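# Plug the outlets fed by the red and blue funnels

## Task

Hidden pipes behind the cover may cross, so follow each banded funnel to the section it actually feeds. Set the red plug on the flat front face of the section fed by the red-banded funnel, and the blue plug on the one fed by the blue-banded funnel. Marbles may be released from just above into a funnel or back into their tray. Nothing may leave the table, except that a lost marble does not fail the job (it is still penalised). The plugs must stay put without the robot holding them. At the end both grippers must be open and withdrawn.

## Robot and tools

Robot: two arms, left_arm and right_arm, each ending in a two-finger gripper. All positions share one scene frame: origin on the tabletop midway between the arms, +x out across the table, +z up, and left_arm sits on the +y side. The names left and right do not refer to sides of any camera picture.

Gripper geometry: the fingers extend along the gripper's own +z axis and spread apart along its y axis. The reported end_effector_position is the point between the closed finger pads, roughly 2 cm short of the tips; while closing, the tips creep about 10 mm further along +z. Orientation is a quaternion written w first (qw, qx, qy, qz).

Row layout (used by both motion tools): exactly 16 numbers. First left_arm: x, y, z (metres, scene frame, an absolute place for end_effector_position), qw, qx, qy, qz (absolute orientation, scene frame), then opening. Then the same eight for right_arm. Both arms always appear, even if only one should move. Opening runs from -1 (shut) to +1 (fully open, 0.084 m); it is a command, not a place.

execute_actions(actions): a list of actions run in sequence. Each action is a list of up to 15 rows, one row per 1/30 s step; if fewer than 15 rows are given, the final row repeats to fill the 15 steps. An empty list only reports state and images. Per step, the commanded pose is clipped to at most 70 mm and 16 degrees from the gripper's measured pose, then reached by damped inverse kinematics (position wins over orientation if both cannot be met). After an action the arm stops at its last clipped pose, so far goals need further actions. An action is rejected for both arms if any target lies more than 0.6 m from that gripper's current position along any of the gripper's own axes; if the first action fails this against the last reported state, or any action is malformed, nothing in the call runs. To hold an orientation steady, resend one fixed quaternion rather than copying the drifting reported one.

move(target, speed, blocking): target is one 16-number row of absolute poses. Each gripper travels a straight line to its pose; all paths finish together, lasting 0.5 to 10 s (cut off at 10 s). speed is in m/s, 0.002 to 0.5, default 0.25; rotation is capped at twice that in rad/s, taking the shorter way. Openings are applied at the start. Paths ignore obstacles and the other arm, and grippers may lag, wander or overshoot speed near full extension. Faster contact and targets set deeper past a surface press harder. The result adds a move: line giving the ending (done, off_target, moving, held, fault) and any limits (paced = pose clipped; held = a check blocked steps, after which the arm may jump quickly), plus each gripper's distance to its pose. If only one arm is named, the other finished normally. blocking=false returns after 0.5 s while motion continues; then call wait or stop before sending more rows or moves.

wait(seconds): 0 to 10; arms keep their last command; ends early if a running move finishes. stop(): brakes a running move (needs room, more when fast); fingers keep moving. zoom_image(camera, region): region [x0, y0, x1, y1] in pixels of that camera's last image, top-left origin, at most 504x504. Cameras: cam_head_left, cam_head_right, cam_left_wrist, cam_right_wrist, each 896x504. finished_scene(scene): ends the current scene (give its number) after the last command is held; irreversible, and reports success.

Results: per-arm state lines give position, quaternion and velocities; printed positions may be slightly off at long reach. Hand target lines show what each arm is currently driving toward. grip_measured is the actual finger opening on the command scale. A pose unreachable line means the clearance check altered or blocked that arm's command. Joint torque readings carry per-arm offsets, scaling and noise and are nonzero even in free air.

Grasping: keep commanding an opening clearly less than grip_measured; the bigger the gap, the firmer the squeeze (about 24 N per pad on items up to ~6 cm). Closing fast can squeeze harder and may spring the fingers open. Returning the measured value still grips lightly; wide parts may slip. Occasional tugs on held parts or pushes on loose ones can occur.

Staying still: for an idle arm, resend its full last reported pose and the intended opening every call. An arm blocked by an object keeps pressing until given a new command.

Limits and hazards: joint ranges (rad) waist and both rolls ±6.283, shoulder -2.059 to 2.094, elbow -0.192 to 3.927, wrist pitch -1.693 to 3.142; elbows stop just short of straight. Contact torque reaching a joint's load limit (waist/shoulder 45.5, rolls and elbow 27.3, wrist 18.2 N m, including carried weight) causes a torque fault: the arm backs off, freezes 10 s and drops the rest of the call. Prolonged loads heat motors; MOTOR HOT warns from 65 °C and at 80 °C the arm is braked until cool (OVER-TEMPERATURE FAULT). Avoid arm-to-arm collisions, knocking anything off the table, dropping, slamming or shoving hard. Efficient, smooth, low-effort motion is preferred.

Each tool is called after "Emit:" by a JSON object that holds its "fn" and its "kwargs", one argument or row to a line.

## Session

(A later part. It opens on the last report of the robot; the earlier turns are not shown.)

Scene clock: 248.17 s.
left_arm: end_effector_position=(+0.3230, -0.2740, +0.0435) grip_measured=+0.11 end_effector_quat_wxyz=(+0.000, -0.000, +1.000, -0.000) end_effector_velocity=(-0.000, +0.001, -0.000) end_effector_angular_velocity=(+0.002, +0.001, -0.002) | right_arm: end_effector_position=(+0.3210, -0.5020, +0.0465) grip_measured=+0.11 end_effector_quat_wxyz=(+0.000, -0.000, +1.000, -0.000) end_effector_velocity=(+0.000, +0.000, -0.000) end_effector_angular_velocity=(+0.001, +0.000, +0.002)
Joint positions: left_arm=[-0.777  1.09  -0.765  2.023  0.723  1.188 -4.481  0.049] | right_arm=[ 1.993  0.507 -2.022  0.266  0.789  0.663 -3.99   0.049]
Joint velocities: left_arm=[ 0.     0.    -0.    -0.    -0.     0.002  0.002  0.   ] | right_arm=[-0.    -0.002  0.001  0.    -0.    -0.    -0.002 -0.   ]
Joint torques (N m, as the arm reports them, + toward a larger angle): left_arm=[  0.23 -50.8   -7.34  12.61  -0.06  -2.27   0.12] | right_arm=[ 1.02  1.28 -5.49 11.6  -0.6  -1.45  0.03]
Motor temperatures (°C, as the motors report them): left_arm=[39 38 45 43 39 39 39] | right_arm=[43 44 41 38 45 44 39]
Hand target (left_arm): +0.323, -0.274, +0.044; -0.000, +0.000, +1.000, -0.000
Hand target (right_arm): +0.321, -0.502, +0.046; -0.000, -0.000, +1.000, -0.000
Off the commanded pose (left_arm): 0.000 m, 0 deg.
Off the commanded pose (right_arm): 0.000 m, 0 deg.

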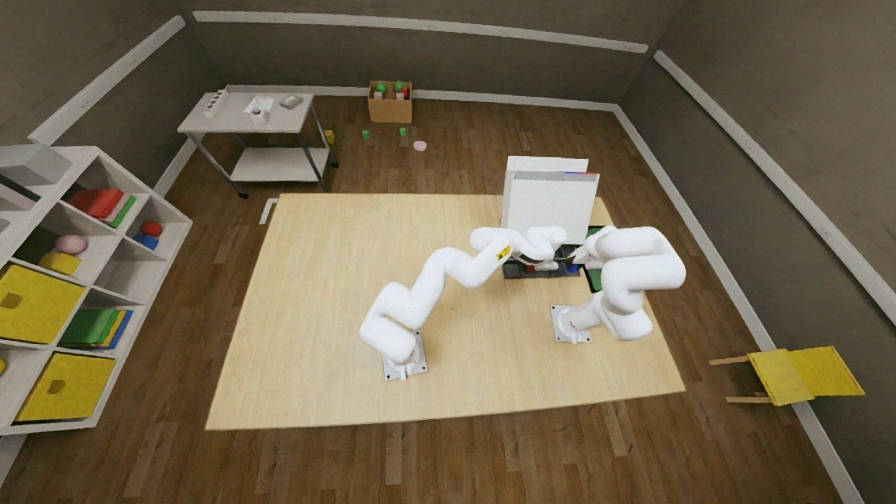

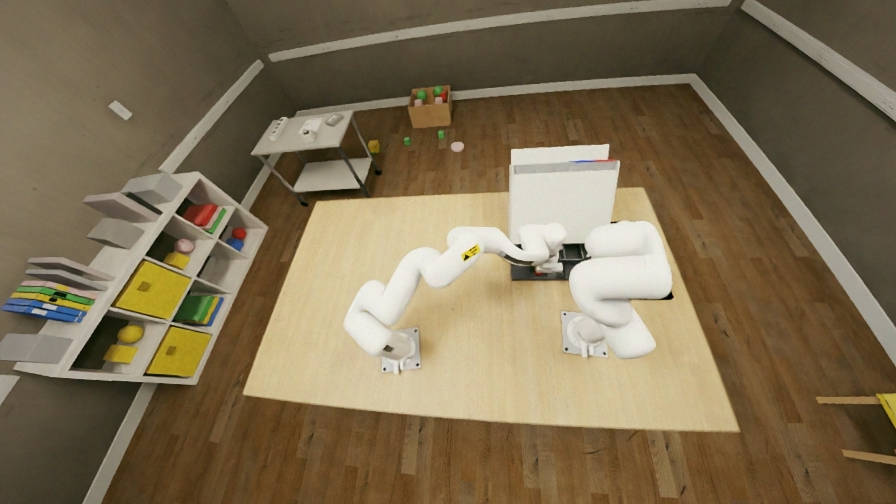

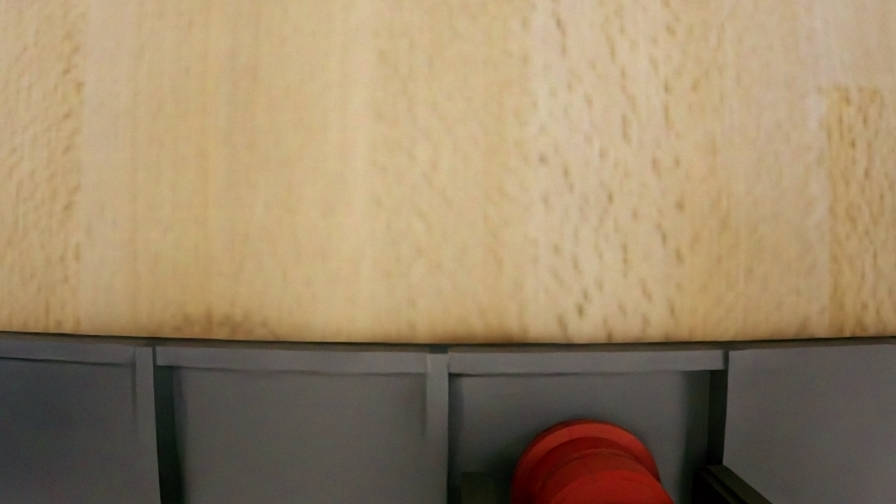

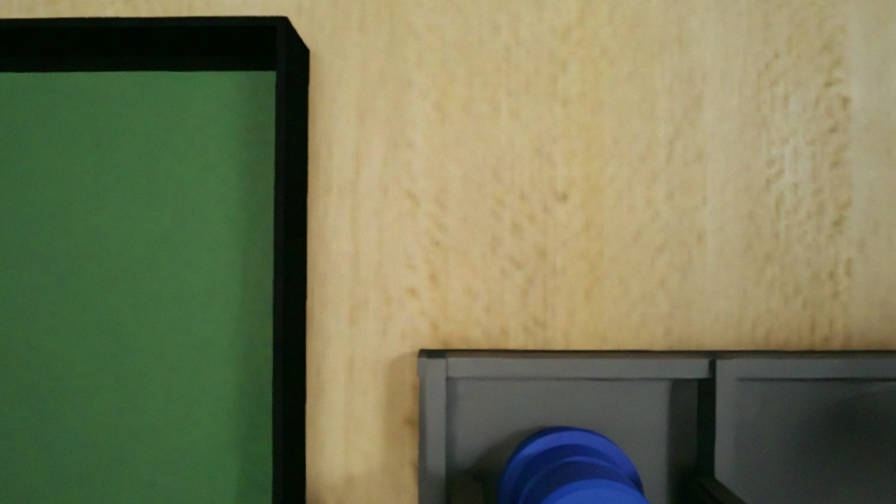

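Emit:
{"fn": "move", "kwargs": {
  "target": [0.323,-0.274,0.075,0,0,1,0,0.12,0.321,-0.502,0.075,0,0,1,0,0.12],
  "speed": 0.15
}}

Emit:
{"fn": "move", "kwargs": {
  "target": [0.34,-0.10,0.16,0,0,1,0,0.12,0.33,-0.55,0.19,0,0,1,0,0.12],
  "speed": 0.3
}}

Scene clock: 255.90 s.
left_arm: end_effector_position=(+0.3230, -0.2740, +0.0746) grip_measured=+0.11 end_effector_quat_wxyz=(-0.000, -0.000, +1.000, +0.000) end_effector_velocity=(-0.000, -0.001, +0.003) end_effector_angular_velocity=(-0.004, -0.002, -0.002) | right_arm: end_effector_position=(+0.3211, -0.5019, +0.0747) grip_measured=+0.11 end_effector_quat_wxyz=(+0.000, +0.000, +1.000, +0.000) end_effector_velocity=(-0.001, +0.000, +0.002) end_effector_angular_velocity=(+0.000, +0.001, +0.001)
Joint positions: left_arm=[-0.776  1.05  -0.782  2.041  0.702  1.243 -4.47   0.049] | right_arm=[ 2.057  0.636 -2.13   0.285  0.762  0.819 -3.988  0.049]
Joint velocities: left_arm=[-0.002 -0.004 -0.002  0.003 -0.001  0.002  0.002  0.   ] | right_arm=[ 0.007  0.014 -0.011 -0.    -0.002  0.015 -0.002  0.   ]
Joint torques (N m, as the arm reports them, + toward a larger angle): left_arm=[  0.81 -50.62  -7.28  12.97   0.64  -2.4   -0.07] | right_arm=[ 0.77  0.74 -6.42 12.85 -0.79 -1.58 -0.11]
Motor temperatures (°C, as the motors report them): left_arm=[39 38 45 43 39 39 39] | right_arm=[43 44 41 38 45 44 39]
Hand target (left_arm): +0.323, -0.274, +0.075; +0.000, -0.000, +1.000, -0.000
Hand target (right_arm): +0.321, -0.502, +0.075; +0.000, +0.000, +1.000, +0.000
Off the commanded pose (left_arm): 0.000 m, 0 deg.
Off the commanded pose (right_arm): 0.000 m, 0 deg.
move: done

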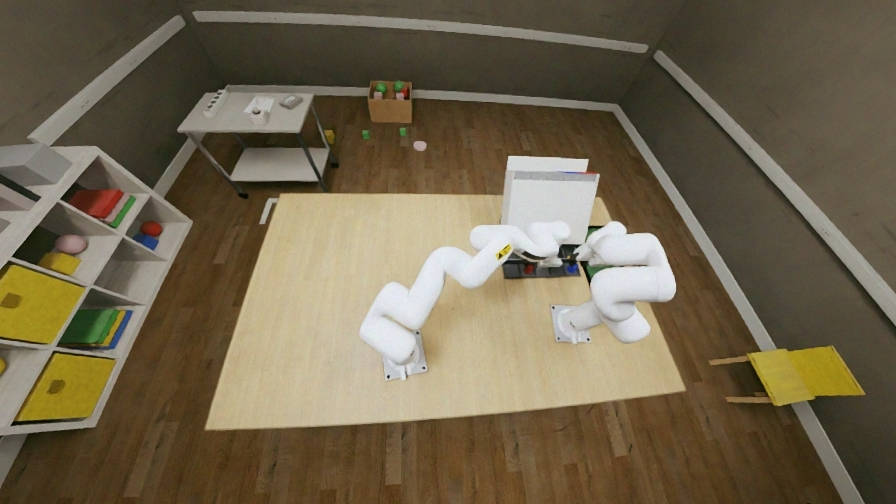

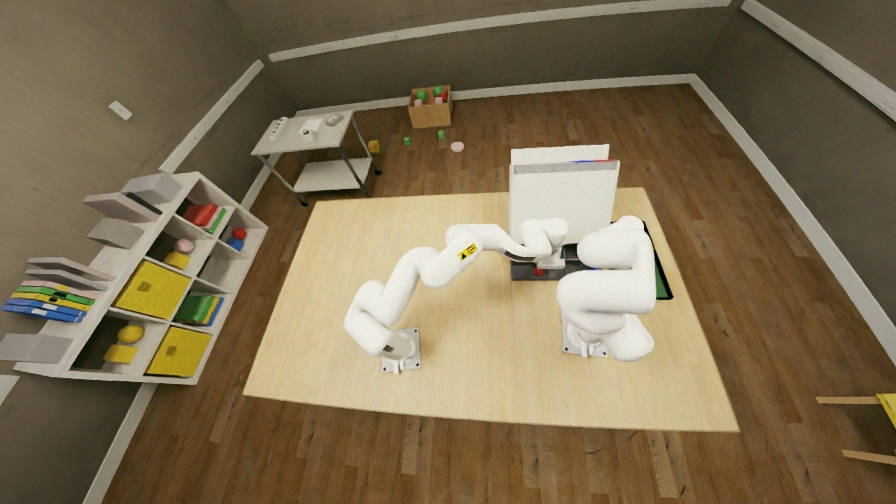

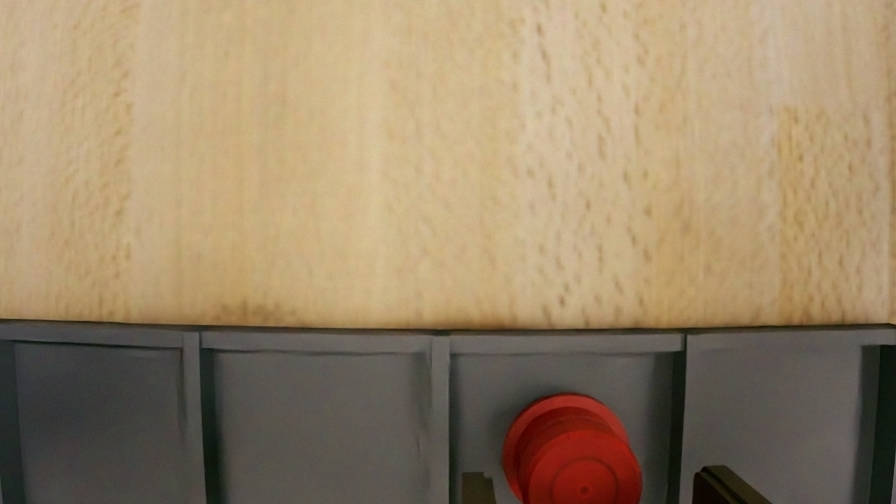

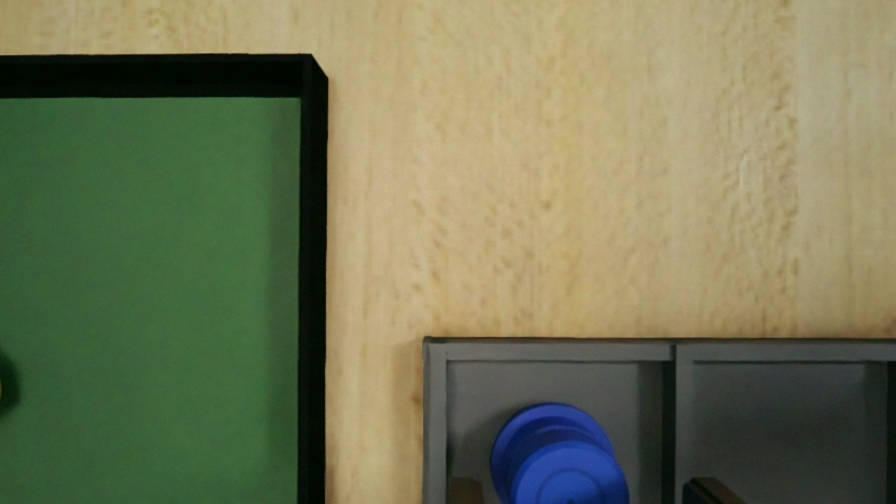

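Scene clock: 257.30 s.
left_arm: end_effector_position=(+0.3393, -0.1003, +0.1602) grip_measured=+0.11 end_effector_quat_wxyz=(-0.001, -0.000, +1.000, -0.000) end_effector_velocity=(+0.001, +0.002, +0.003) end_effector_angular_velocity=(-0.015, -0.003, -0.000) | right_arm: end_effector_position=(+0.3300, -0.5495, +0.1898) grip_measured=+0.11 end_effector_quat_wxyz=(-0.000, -0.000, +1.000, +0.000) end_effector_velocity=(+0.000, -0.000, +0.002) end_effector_angular_velocity=(-0.001, -0.002, -0.002)
Joint positions: left_arm=[-0.19   0.505 -0.962  1.349  0.462  1.091 -4.285  0.049] | right_arm=[ 1.963  0.759 -2.403  0.526  0.523  1.19  -4.041  0.049]
Joint velocities: left_arm=[ 0.022 -0.015 -0.011 -0.017 -0.012 -0.019  0.011 -0.   ] | right_arm=[ 0.     0.001 -0.003  0.003 -0.001  0.002  0.002 -0.   ]
Joint torques (N m, as the arm reports them, + toward a larger angle): left_arm=[  0.54 -30.84  -5.97  14.15   0.45  -2.15   0.18] | right_arm=[ 0.51  0.6  -6.87 15.26 -0.44 -1.45 -0.16]
Motor temperatures (°C, as the motors report them): left_arm=[39 38 45 43 39 39 39] | right_arm=[43 44 41 38 45 44 39]
Hand target (left_arm): +0.339, -0.100, +0.161; -0.001, -0.000, +1.000, -0.001
Hand target (right_arm): +0.330, -0.550, +0.190; +0.000, -0.000, +1.000, +0.000
Off the commanded pose (left_arm): 0.001 m, 0 deg.
Off the commanded pose (right_arm): 0.001 m, 0 deg.
move: done

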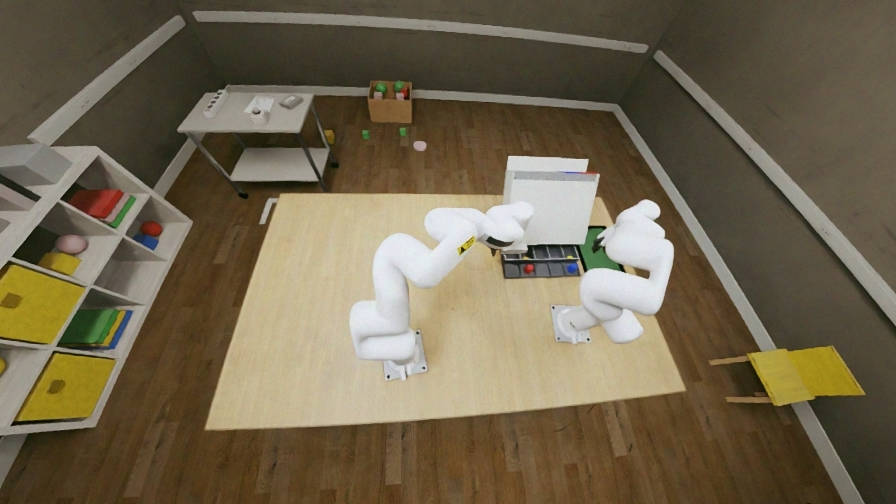

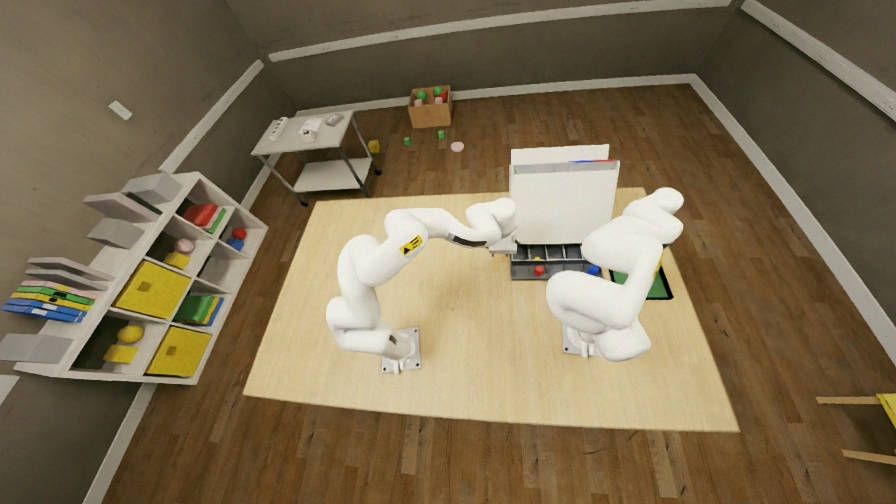

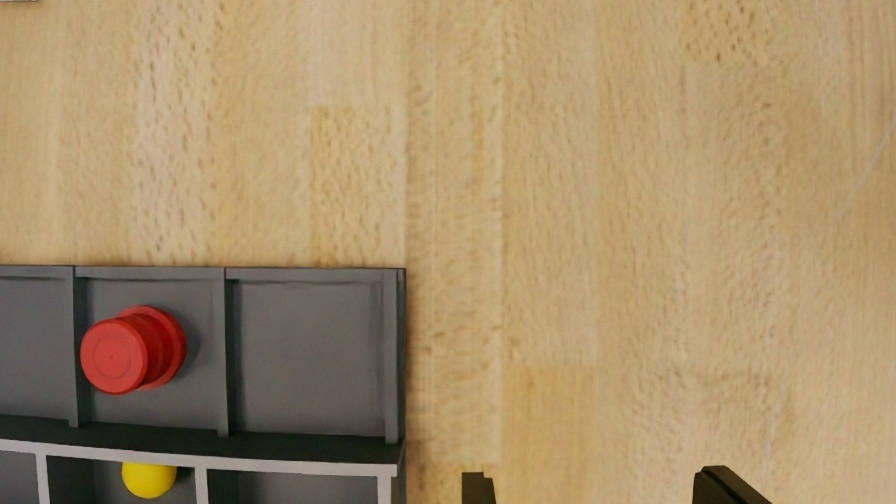

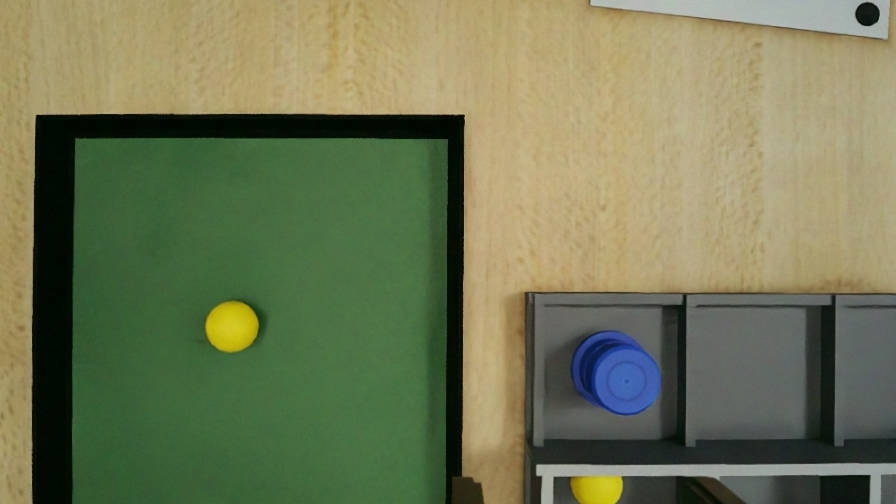

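Emit:
{"fn": "finished_scene", "kwargs": {
  "scene": 2
}}

The scene is finished: the task was done.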